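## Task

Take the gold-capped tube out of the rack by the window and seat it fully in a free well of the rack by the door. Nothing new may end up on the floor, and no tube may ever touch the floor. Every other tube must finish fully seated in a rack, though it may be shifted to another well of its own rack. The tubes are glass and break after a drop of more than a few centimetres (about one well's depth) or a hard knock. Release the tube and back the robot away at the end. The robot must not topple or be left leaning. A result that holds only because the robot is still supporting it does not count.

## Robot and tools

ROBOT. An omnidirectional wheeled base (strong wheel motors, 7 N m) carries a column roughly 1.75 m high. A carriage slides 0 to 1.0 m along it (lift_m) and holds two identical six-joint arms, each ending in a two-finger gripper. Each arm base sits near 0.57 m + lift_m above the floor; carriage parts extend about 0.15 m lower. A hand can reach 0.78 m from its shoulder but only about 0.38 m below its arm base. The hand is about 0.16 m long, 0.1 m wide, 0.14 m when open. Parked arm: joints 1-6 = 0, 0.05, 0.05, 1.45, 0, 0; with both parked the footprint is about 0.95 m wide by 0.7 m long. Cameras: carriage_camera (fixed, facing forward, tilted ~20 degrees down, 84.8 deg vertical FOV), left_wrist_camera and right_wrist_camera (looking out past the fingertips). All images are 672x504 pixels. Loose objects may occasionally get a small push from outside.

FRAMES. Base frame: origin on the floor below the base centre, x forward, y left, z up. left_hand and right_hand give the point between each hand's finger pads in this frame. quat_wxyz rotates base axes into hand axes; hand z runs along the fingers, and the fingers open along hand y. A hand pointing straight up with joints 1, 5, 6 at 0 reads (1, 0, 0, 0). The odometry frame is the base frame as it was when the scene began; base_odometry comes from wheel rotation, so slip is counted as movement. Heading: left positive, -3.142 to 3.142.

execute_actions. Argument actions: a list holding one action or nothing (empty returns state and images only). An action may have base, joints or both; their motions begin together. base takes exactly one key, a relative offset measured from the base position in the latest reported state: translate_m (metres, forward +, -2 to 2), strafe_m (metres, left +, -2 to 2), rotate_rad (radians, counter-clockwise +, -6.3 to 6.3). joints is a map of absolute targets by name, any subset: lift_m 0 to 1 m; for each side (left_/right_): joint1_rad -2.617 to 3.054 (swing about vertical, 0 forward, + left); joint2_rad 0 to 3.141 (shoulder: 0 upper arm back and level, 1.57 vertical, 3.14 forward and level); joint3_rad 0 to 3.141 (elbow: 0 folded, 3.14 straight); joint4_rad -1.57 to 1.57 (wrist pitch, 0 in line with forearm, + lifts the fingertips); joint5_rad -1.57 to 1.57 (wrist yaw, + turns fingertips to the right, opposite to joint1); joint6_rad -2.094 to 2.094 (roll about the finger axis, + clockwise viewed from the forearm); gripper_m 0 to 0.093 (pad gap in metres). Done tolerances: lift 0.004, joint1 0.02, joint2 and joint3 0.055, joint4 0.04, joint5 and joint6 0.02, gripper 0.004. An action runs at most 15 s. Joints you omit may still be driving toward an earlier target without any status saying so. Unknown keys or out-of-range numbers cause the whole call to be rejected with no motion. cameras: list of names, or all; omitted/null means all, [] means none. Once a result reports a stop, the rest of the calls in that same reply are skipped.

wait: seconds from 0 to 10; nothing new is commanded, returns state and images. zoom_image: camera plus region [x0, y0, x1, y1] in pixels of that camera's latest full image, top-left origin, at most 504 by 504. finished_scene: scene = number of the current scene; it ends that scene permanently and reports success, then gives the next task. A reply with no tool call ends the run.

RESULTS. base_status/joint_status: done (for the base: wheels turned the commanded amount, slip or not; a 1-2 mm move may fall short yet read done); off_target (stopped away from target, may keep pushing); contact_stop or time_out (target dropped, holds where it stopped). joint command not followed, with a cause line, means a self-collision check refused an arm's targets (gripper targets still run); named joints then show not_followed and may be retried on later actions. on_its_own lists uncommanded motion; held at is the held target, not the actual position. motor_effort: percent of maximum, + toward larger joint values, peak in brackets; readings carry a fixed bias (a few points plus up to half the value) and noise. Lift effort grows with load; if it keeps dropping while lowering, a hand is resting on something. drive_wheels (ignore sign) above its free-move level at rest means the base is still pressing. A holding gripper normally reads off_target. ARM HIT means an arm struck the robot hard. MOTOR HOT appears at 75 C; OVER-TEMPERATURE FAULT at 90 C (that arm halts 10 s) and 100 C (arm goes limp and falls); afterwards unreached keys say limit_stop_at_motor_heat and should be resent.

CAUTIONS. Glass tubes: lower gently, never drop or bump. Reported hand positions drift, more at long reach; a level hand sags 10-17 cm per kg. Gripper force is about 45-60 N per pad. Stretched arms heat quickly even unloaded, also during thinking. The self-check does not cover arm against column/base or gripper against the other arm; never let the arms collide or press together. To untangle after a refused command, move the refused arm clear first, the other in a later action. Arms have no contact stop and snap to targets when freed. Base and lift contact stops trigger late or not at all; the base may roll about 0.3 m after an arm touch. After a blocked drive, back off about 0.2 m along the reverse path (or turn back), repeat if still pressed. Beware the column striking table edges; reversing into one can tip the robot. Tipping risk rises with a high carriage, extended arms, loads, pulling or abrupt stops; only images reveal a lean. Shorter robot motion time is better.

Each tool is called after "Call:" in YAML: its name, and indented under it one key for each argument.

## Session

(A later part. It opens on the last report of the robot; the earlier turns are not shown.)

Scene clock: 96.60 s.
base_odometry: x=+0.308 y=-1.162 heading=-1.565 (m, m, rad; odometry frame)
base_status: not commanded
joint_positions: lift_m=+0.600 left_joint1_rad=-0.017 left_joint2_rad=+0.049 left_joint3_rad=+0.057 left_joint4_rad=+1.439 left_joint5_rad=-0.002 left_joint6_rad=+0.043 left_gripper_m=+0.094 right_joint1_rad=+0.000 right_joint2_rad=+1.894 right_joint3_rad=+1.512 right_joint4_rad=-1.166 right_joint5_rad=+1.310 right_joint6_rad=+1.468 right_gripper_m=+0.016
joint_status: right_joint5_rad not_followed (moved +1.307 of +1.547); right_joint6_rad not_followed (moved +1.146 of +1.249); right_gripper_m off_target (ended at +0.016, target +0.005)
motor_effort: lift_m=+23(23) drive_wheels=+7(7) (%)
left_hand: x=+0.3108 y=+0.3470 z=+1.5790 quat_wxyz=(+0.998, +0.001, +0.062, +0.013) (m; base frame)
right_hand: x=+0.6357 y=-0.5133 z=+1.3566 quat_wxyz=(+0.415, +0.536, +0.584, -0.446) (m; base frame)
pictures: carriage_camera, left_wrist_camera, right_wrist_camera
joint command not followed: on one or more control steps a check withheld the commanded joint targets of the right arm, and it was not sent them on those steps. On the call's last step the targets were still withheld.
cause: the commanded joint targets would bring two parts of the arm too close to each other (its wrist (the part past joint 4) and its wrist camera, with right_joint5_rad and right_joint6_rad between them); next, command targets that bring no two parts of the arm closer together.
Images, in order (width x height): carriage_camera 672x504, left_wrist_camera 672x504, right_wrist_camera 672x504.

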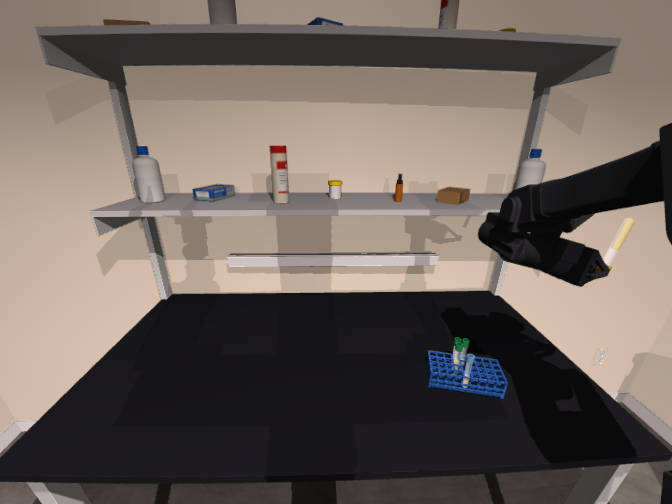

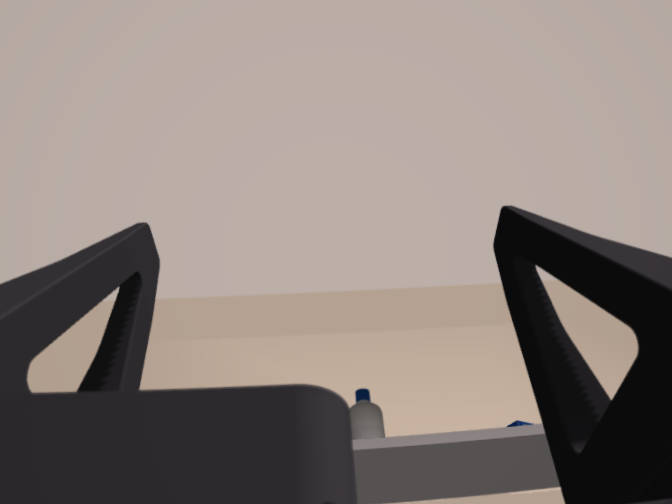

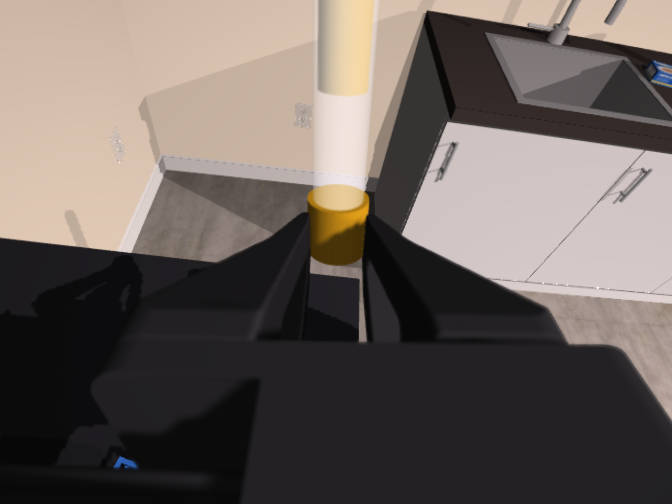

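Call:
execute_actions:
  actions:
    - {"joints":{"right_joint6_rad":1.0,"right_joint5_rad":0.2,"right_gripper_m":0.005}}
  cameras: []

Call:
execute_actions:
  actions:
    - {"joints":{"right_joint6_rad":-1.57,"right_joint5_rad":0.2,"right_gripper_m":0.005}}
  cameras: []

Call:
execute_actions:
  actions:
    - {"joints":{"right_joint6_rad":-1.57,"right_joint5_rad":1.56,"right_gripper_m":0.005}}
  cameras: ["carriage_camera","right_wrist_camera"]

Scene clock: 98.87 s.
base_odometry: x=+0.308 y=-1.162 heading=-1.565 (m, m, rad; odometry frame)
base_status: not commanded
joint_positions: lift_m=+0.600 left_joint1_rad=-0.017 left_joint2_rad=+0.049 left_joint3_rad=+0.057 left_joint4_rad=+1.439 left_joint5_rad=-0.002 left_joint6_rad=+0.043 left_gripper_m=+0.094 right_joint1_rad=+0.000 right_joint2_rad=+1.894 right_joint3_rad=+1.512 right_joint4_rad=-1.166 right_joint5_rad=+0.203 right_joint6_rad=+1.009 right_gripper_m=+0.016
joint_status: right_gripper_m off_target (ended at +0.016, target +0.005); the others done
motor_effort: lift_m=+23(23) drive_wheels=+7(7) (%)
left_hand: x=+0.3108 y=+0.3470 z=+1.5790 quat_wxyz=(+0.998, +0.001, +0.062, +0.013) (m; base frame)
right_hand: x=+0.6386 y=-0.3819 z=+1.2326 quat_wxyz=(+0.059, +0.482, +0.870, -0.083) (m; base frame)
pictures: none
joint command not followed: on one or more control steps a check withheld the commanded joint targets of the right arm, and it was not sent them on those steps.
cause: the commanded joint targets would bring two parts of the arm too close to each other (its forearm (the part past joint 3) and its wrist camera, with the joints from right_joint4_rad to right_joint6_rad between them); next, command targets that bring no two parts of the arm closer together.
No camera images: the call's "cameras" was empty. Leave "cameras" out to get every camera's image.

Scene clock: 101.00 s.
base_odometry: x=+0.308 y=-1.162 heading=-1.565 (m, m, rad; odometry frame)
base_status: not commanded
joint_positions: lift_m=+0.600 left_joint1_rad=-0.017 left_joint2_rad=+0.049 left_joint3_rad=+0.057 left_joint4_rad=+1.439 left_joint5_rad=-0.002 left_joint6_rad=+0.043 left_gripper_m=+0.094 right_joint1_rad=+0.000 right_joint2_rad=+1.894 right_joint3_rad=+1.512 right_joint4_rad=-1.166 right_joint5_rad=+0.203 right_joint6_rad=-1.561 right_gripper_m=+0.016
joint_status: right_gripper_m off_target (ended at +0.016, target +0.005); the others done
motor_effort: lift_m=+23(23) drive_wheels=+7(7) (%)
left_hand: x=+0.3108 y=+0.3470 z=+1.5790 quat_wxyz=(+0.998, +0.001, +0.062, +0.013) (m; base frame)
right_hand: x=+0.6386 y=-0.3819 z=+1.2326 quat_wxyz=(-0.063, -0.699, +0.708, -0.080) (m; base frame)
pictures: none
No camera images: the call's "cameras" was empty. Leave "cameras" out to get every camera's image.

Scene clock: 102.63 s.
base_odometry: x=+0.308 y=-1.162 heading=-1.565 (m, m, rad; odometry frame)
base_status: not commanded
joint_positions: lift_m=+0.600 left_joint1_rad=-0.017 left_joint2_rad=+0.049 left_joint3_rad=+0.057 left_joint4_rad=+1.439 left_joint5_rad=-0.002 left_joint6_rad=+0.043 left_gripper_m=+0.094 right_joint1_rad=+0.000 right_joint2_rad=+1.894 right_joint3_rad=+1.512 right_joint4_rad=-1.166 right_joint5_rad=+1.555 right_joint6_rad=-1.561 right_gripper_m=+0.016
joint_status: right_gripper_m off_target (ended at +0.016, target +0.005); the others done
motor_effort: lift_m=+23(23) drive_wheels=+7(7) (%)
left_hand: x=+0.3108 y=+0.3470 z=+1.5790 quat_wxyz=(+0.998, +0.001, +0.062, +0.013) (m; base frame)
right_hand: x=+0.6348 y=-0.5191 z=+1.3981 quat_wxyz=(-0.488, -0.496, +0.512, -0.504) (m; base frame)
pictures: carriage_camera, right_wrist_camera
Images, in order (width x height): carriage_camera 672x504, right_wrist_camera 672x504.

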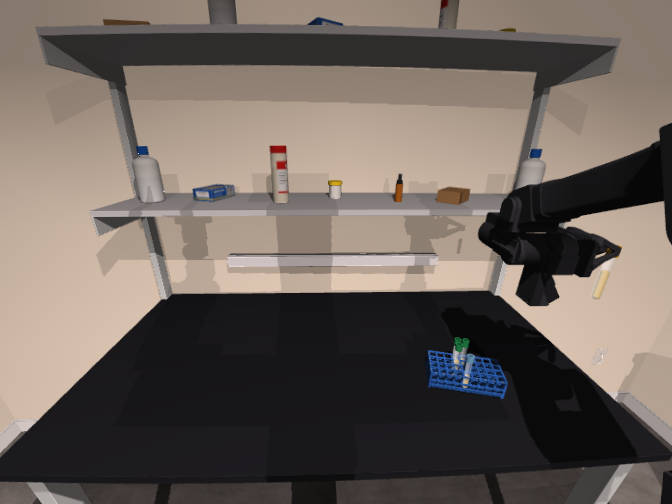

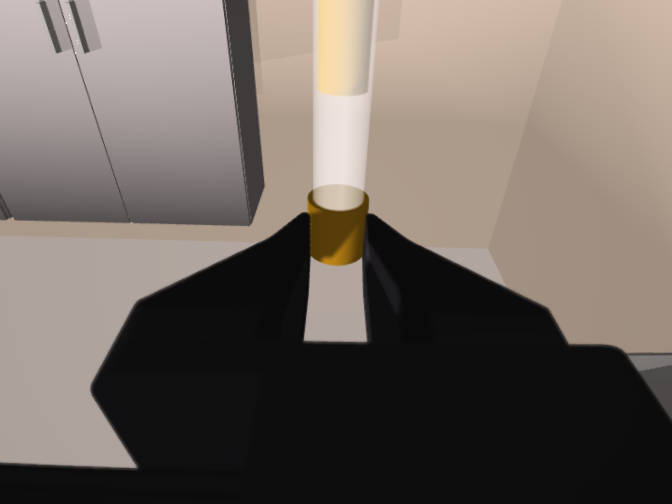

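Call:
execute_actions:
  actions:
    - {"base":{"strafe_m":0.225},"joints":{"right_joint2_rad":2.4,"right_joint3_rad":2.0,"right_gripper_m":0.005,"lift_m":0.5}}
  cameras: ["carriage_camera","right_wrist_camera"]

Scene clock: 105.47 s.
base_odometry: x=+0.533 y=-1.161 heading=-1.565 (m, m, rad; odometry frame)
base_status: done
joint_positions: lift_m=+0.500 left_joint1_rad=-0.017 left_joint2_rad=+0.049 left_joint3_rad=+0.057 left_joint4_rad=+1.438 left_joint5_rad=-0.002 left_joint6_rad=+0.043 left_gripper_m=+0.094 right_joint1_rad=+0.001 right_joint2_rad=+2.401 right_joint3_rad=+1.986 right_joint4_rad=-1.166 right_joint5_rad=+1.556 right_joint6_rad=-1.562 right_gripper_m=+0.016
joint_status: right_gripper_m off_target (ended at +0.016, target +0.005); the others done
motor_effort: lift_m=+22(22) drive_wheels=-5(16) (%)
left_hand: x=+0.3109 y=+0.3469 z=+1.4791 quat_wxyz=(+0.998, +0.001, +0.062, +0.013) (m; base frame)
right_hand: x=+0.7422 y=-0.5187 z=+1.2182 quat_wxyz=(-0.496, -0.504, +0.503, -0.496) (m; base frame)
pictures: carriage_camera, right_wrist_camera
Images, in order (width x height): carriage_camera 672x504, right_wrist_camera 672x504.

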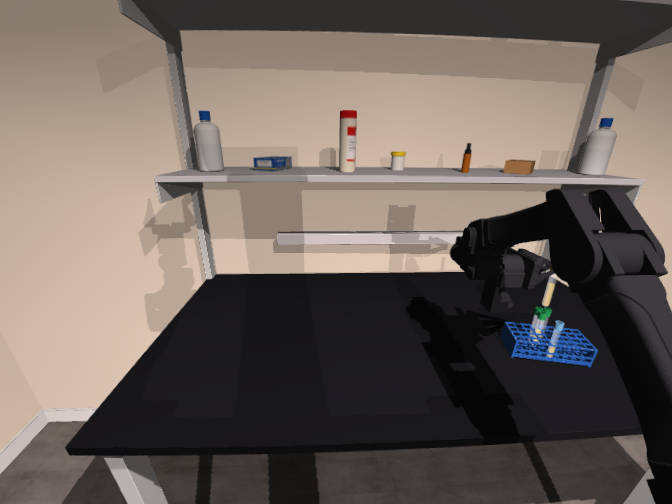

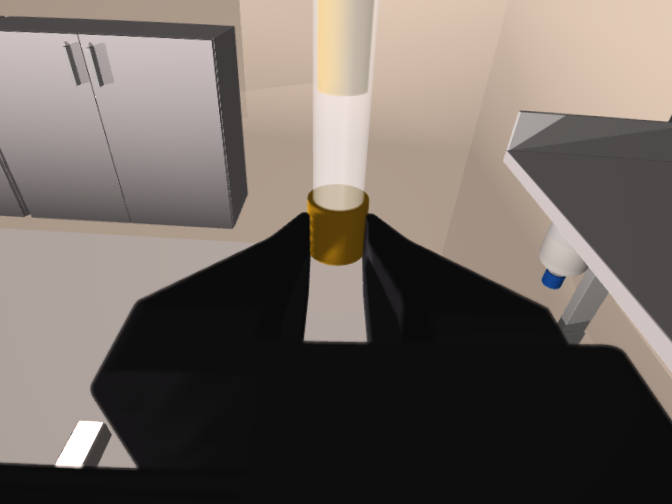

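Call:
execute_actions:
  actions:
    - {"base":{"translate_m":0.04},"joints":{"right_gripper_m":0.005,"lift_m":0.4}}
  cameras: ["carriage_camera"]

Call:
zoom_image:
  camera: "carriage_camera"
  region: [470,250,630,370]

Scene clock: 107.00 s.
base_odometry: x=+0.534 y=-1.201 heading=-1.564 (m, m, rad; odometry frame)
base_status: done
joint_positions: lift_m=+0.400 left_joint1_rad=-0.017 left_joint2_rad=+0.049 left_joint3_rad=+0.057 left_joint4_rad=+1.438 left_joint5_rad=-0.002 left_joint6_rad=+0.043 left_gripper_m=+0.094 right_joint1_rad=+0.001 right_joint2_rad=+2.399 right_joint3_rad=+1.986 right_joint4_rad=-1.167 right_joint5_rad=+1.558 right_joint6_rad=-1.562 right_gripper_m=+0.016
joint_status: right_gripper_m off_target (ended at +0.016, target +0.005); the others done
motor_effort: lift_m=+21(21) drive_wheels=-10(17) (%)
left_hand: x=+0.3109 y=+0.3469 z=+1.3792 quat_wxyz=(+0.998, +0.001, +0.062, +0.013) (m; base frame)
right_hand: x=+0.7420 y=-0.5187 z=+1.1195 quat_wxyz=(-0.497, -0.503, +0.503, -0.497) (m; base frame)
pictures: carriage_camera
Images, in order (width x height): carriage_camera 672x504.

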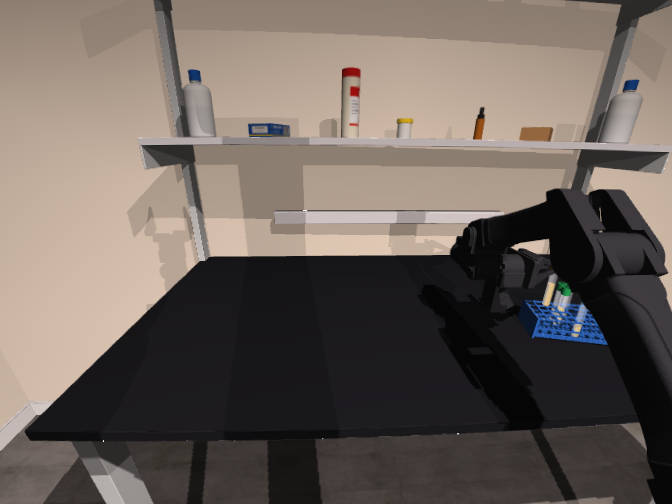

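Region (470, 250, 630, 370) of carriage_camera's 672x504 image, scaled by 3.150, with more detail than that image has; it fills the top 378 rows of this view, and the rest is white.

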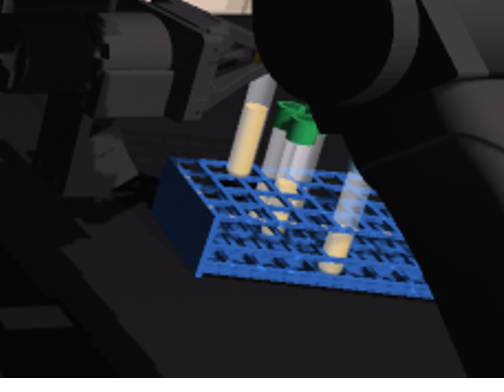

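Call:
execute_actions:
  actions:
    - {"joints":{"right_gripper_m":0.005,"lift_m":0.375}}
  cameras: ["carriage_camera"]

Call:
zoom_image:
  camera: "carriage_camera"
  region: [510,270,590,340]

Scene clock: 107.83 s.
base_odometry: x=+0.534 y=-1.201 heading=-1.564 (m, m, rad; odometry frame)
base_status: not commanded
joint_positions: lift_m=+0.375 left_joint1_rad=-0.017 left_joint2_rad=+0.049 left_joint3_rad=+0.057 left_joint4_rad=+1.438 left_joint5_rad=-0.002 left_joint6_rad=+0.043 left_gripper_m=+0.094 right_joint1_rad=+0.001 right_joint2_rad=+2.397 right_joint3_rad=+1.986 right_joint4_rad=-1.168 right_joint5_rad=+1.559 right_joint6_rad=-1.563 right_gripper_m=+0.016
joint_status: right_gripper_m off_target (ended at +0.016, target +0.005); the others done
motor_effort: lift_m=+21(21) drive_wheels=-10(10) (%)
left_hand: x=+0.3109 y=+0.3469 z=+1.3542 quat_wxyz=(+0.998, +0.001, +0.062, +0.013) (m; base frame)
right_hand: x=+0.7418 y=-0.5187 z=+1.0952 quat_wxyz=(-0.497, -0.503, +0.503, -0.497) (m; base frame)
pictures: carriage_camera
Images, in order (width x height): carriage_camera 672x504.

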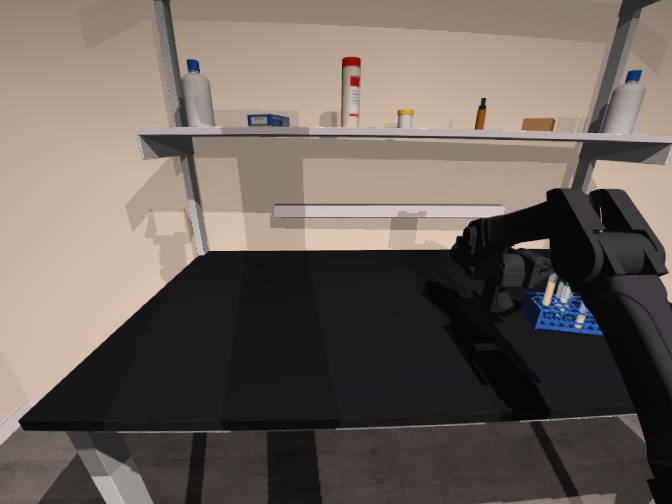

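Region (510, 270, 590, 340) of carriage_camera's 672x504 image, scaled by 6.300, with more detail than that image has; it fills the top 441 rows of this view, and the rest is white.

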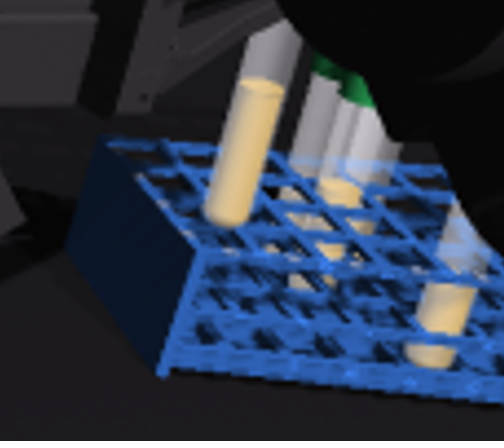

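Call:
execute_actions:
  actions:
    - {"joints":{"right_gripper_m":0.005,"lift_m":0.355}}
  cameras: ["carriage_camera"]

Call:
zoom_image:
  camera: "carriage_camera"
  region: [510,270,590,340]

Scene clock: 108.57 s.
base_odometry: x=+0.534 y=-1.201 heading=-1.564 (m, m, rad; odometry frame)
base_status: not commanded
joint_positions: lift_m=+0.355 left_joint1_rad=-0.017 left_joint2_rad=+0.049 left_joint3_rad=+0.057 left_joint4_rad=+1.438 left_joint5_rad=-0.002 left_joint6_rad=+0.043 left_gripper_m=+0.094 right_joint1_rad=+0.001 right_joint2_rad=+2.397 right_joint3_rad=+1.986 right_joint4_rad=-1.168 right_joint5_rad=+1.559 right_joint6_rad=-1.563 right_gripper_m=+0.016
joint_status: right_gripper_m off_target (ended at +0.016, target +0.005); the others done
motor_effort: lift_m=+21(22) drive_wheels=-10(10) (%)
left_hand: x=+0.3109 y=+0.3469 z=+1.3342 quat_wxyz=(+0.998, +0.001, +0.062, +0.013) (m; base frame)
right_hand: x=+0.7418 y=-0.5187 z=+1.0752 quat_wxyz=(-0.497, -0.503, +0.503, -0.497) (m; base frame)
pictures: carriage_camera
Images, in order (width x height): carriage_camera 672x504.

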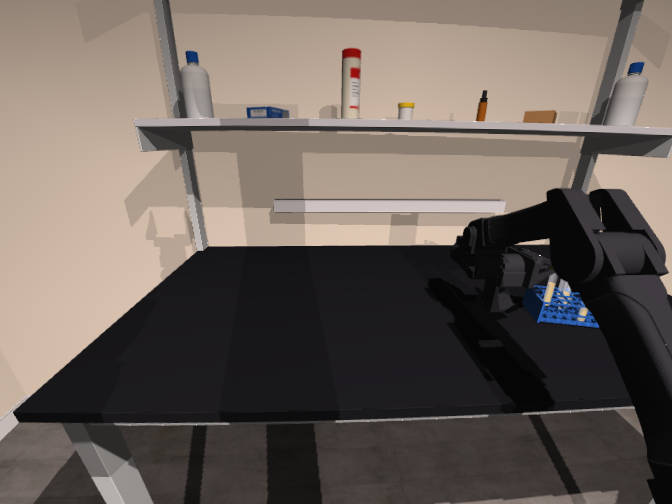

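Region (510, 270, 590, 340) of carriage_camera's 672x504 image, scaled by 6.300, with more detail than that image has; it fills the top 441 rows of this view, and the rest is white.

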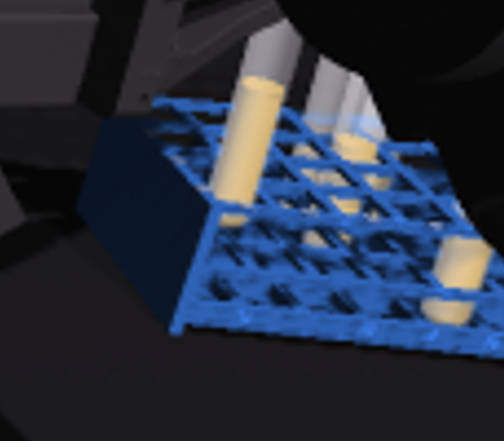

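Call:
execute_actions:
  actions:
    - {"joints":{"right_gripper_m":0.005,"lift_m":0.33}}
  cameras: ["carriage_camera"]

Call:
zoom_image:
  camera: "carriage_camera"
  region: [500,260,600,340]

Scene clock: 109.37 s.
base_odometry: x=+0.534 y=-1.201 heading=-1.564 (m, m, rad; odometry frame)
base_status: not commanded
joint_positions: lift_m=+0.330 left_joint1_rad=-0.017 left_joint2_rad=+0.049 left_joint3_rad=+0.057 left_joint4_rad=+1.438 left_joint5_rad=-0.002 left_joint6_rad=+0.043 left_gripper_m=+0.094 right_joint1_rad=+0.001 right_joint2_rad=+2.396 right_joint3_rad=+1.986 right_joint4_rad=-1.168 right_joint5_rad=+1.559 right_joint6_rad=-1.563 right_gripper_m=+0.016
joint_status: right_gripper_m off_target (ended at +0.016, target +0.005); the others done
motor_effort: lift_m=+21(21) drive_wheels=-10(10) (%)
left_hand: x=+0.3110 y=+0.3469 z=+1.3092 quat_wxyz=(+0.998, +0.001, +0.062, +0.013) (m; base frame)
right_hand: x=+0.7418 y=-0.5187 z=+1.0506 quat_wxyz=(-0.497, -0.503, +0.503, -0.497) (m; base frame)
pictures: carriage_camera
Images, in order (width x height): carriage_camera 672x504.

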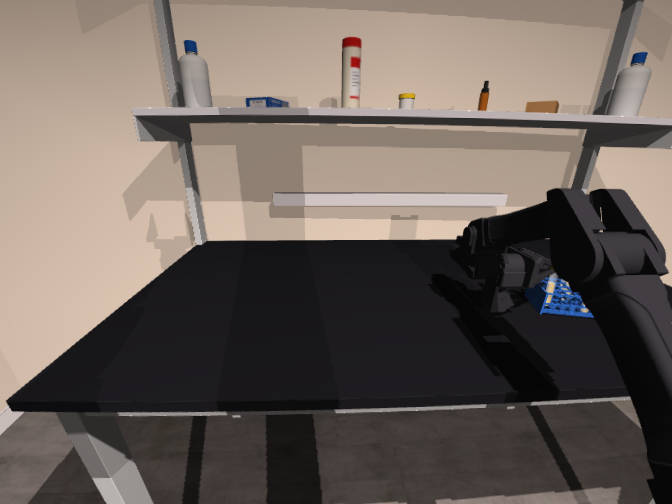

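Region (500, 260, 600, 340) of carriage_camera's 672x504 image, scaled by 5.040, with more detail than that image has; it fills the top 403 rows of this view, and the rest is white.

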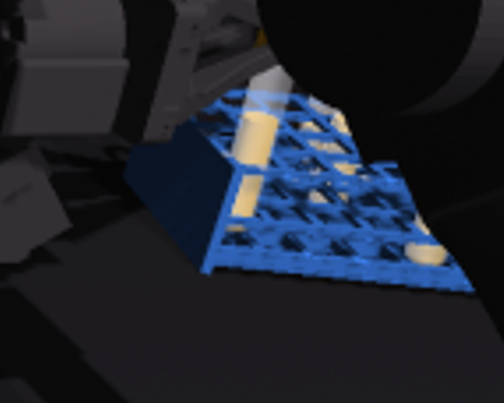

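Inside. Lower a bit more, and release.

Call:
execute_actions:
  actions:
    - {"joints":{"right_gripper_m":0.005,"lift_m":0.315}}
  cameras: []

Call:
execute_actions:
  actions:
    - {"joints":{"right_gripper_m":0.04}}
  cameras: []

Call:
execute_actions:
  actions:
    - {"base":{"strafe_m":0.1}}
  cameras: []

Call:
execute_actions:
  actions:
    - {"base":{"strafe_m":0.15},"joints":{"lift_m":0.45}}
  cameras: ["carriage_camera"]

Call:
zoom_image:
  camera: "carriage_camera"
  region: [500,250,672,400]

Scene clock: 110.23 s.
base_odometry: x=+0.534 y=-1.201 heading=-1.564 (m, m, rad; odometry frame)
base_status: not commanded
joint_positions: lift_m=+0.315 left_joint1_rad=-0.017 left_joint2_rad=+0.049 left_joint3_rad=+0.057 left_joint4_rad=+1.438 left_joint5_rad=-0.002 left_joint6_rad=+0.043 left_gripper_m=+0.094 right_joint1_rad=+0.001 right_joint2_rad=+2.388 right_joint3_rad=+1.989 right_joint4_rad=-1.170 right_joint5_rad=+1.569 right_joint6_rad=-1.563 right_gripper_m=+0.016
joint_status: right_gripper_m off_target (ended at +0.016, target +0.005); the others done
motor_effort: lift_m=+20(21) drive_wheels=-10(11) (%)
left_hand: x=+0.3110 y=+0.3469 z=+1.2943 quat_wxyz=(+0.998, +0.001, +0.062, +0.013) (m; base frame)
right_hand: x=+0.7415 y=-0.5188 z=+1.0417 quat_wxyz=(-0.497, -0.498, +0.503, -0.502) (m; base frame)
pictures: none
No camera images: the call's "cameras" was empty. Leave "cameras" out to get every camera's image.

Scene clock: 110.77 s.
base_odometry: x=+0.534 y=-1.201 heading=-1.564 (m, m, rad; odometry frame)
base_status: not commanded
joint_positions: lift_m=+0.315 left_joint1_rad=-0.017 left_joint2_rad=+0.049 left_joint3_rad=+0.057 left_joint4_rad=+1.438 left_joint5_rad=-0.002 left_joint6_rad=+0.043 left_gripper_m=+0.094 right_joint1_rad=+0.001 right_joint2_rad=+2.388 right_joint3_rad=+1.989 right_joint4_rad=-1.170 right_joint5_rad=+1.568 right_joint6_rad=-1.563 right_gripper_m=+0.040
joint_status: all done
motor_effort: lift_m=+20(20) drive_wheels=-10(10) (%)
left_hand: x=+0.3110 y=+0.3469 z=+1.2943 quat_wxyz=(+0.998, +0.001, +0.062, +0.013) (m; base frame)
right_hand: x=+0.7415 y=-0.5188 z=+1.0416 quat_wxyz=(-0.497, -0.498, +0.503, -0.502) (m; base frame)
pictures: none
No camera images: the call's "cameras" was empty. Leave "cameras" out to get every camera's image.

Scene clock: 112.37 s.
base_odometry: x=+0.634 y=-1.201 heading=-1.565 (m, m, rad; odometry frame)
base_status: done
joint_positions: lift_m=+0.315 left_joint1_rad=-0.017 left_joint2_rad=+0.049 left_joint3_rad=+0.057 left_joint4_rad=+1.439 left_joint5_rad=-0.002 left_joint6_rad=+0.043 left_gripper_m=+0.094 right_joint1_rad=+0.001 right_joint2_rad=+2.388 right_joint3_rad=+1.989 right_joint4_rad=-1.168 right_joint5_rad=+1.568 right_joint6_rad=-1.563 right_gripper_m=+0.040
joint_status: not commanded
motor_effort: lift_m=+20(20) drive_wheels=-5(17) (%)
left_hand: x=+0.3108 y=+0.3469 z=+1.2943 quat_wxyz=(+0.998, +0.001, +0.062, +0.013) (m; base frame)
right_hand: x=+0.7417 y=-0.5184 z=+1.0415 quat_wxyz=(-0.496, -0.498, +0.503, -0.502) (m; base frame)
pictures: none
No camera images: the call's "cameras" was empty. Leave "cameras" out to get every camera's image.

Scene clock: 114.20 s.
base_odometry: x=+0.784 y=-1.201 heading=-1.565 (m, m, rad; odometry frame)
base_status: done
joint_positions: lift_m=+0.450 left_joint1_rad=-0.017 left_joint2_rad=+0.049 left_joint3_rad=+0.057 left_joint4_rad=+1.438 left_joint5_rad=-0.002 left_joint6_rad=+0.043 left_gripper_m=+0.094 right_joint1_rad=+0.002 right_joint2_rad=+2.385 right_joint3_rad=+1.989 right_joint4_rad=-1.168 right_joint5_rad=+1.565 right_joint6_rad=-1.563 right_gripper_m=+0.040
joint_status: all done
motor_effort: lift_m=+22(27) drive_wheels=-4(14) (%)
left_hand: x=+0.3110 y=+0.3469 z=+1.4290 quat_wxyz=(+0.998, +0.001, +0.062, +0.013) (m; base frame)
right_hand: x=+0.7417 y=-0.5180 z=+1.1772 quat_wxyz=(-0.494, -0.498, +0.505, -0.503) (m; base frame)
pictures: carriage_camera
Images, in order (width x height): carriage_camera 672x504.

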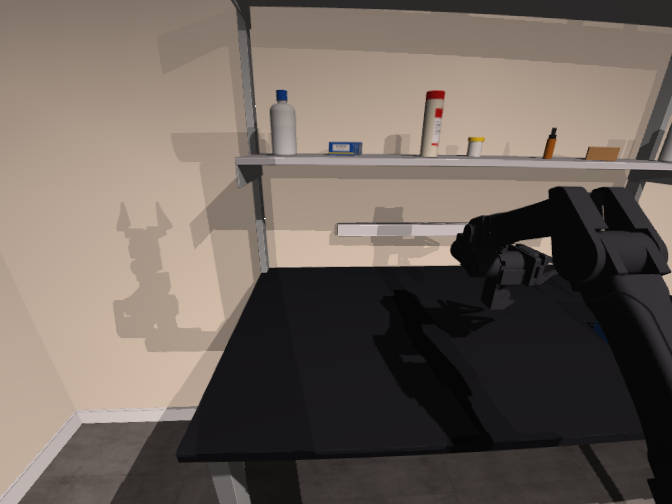

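Region (500, 250, 672, 400) of carriage_camera's 672x504 image, scaled by 2.930, with more detail than that image has; it fills the top 440 rows of this view, and the rest is white.

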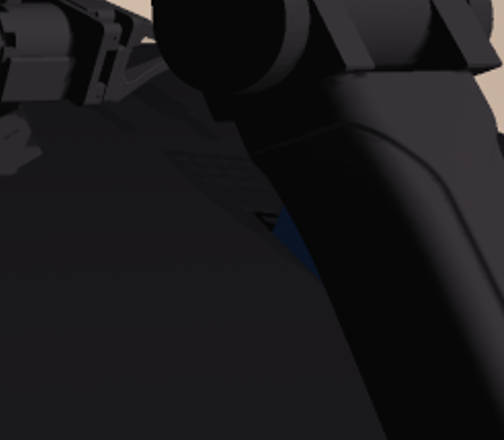

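It bottomed out before release. Finish.

Call:
finished_scene:
  scene: 1

The scene is finished: the task was done.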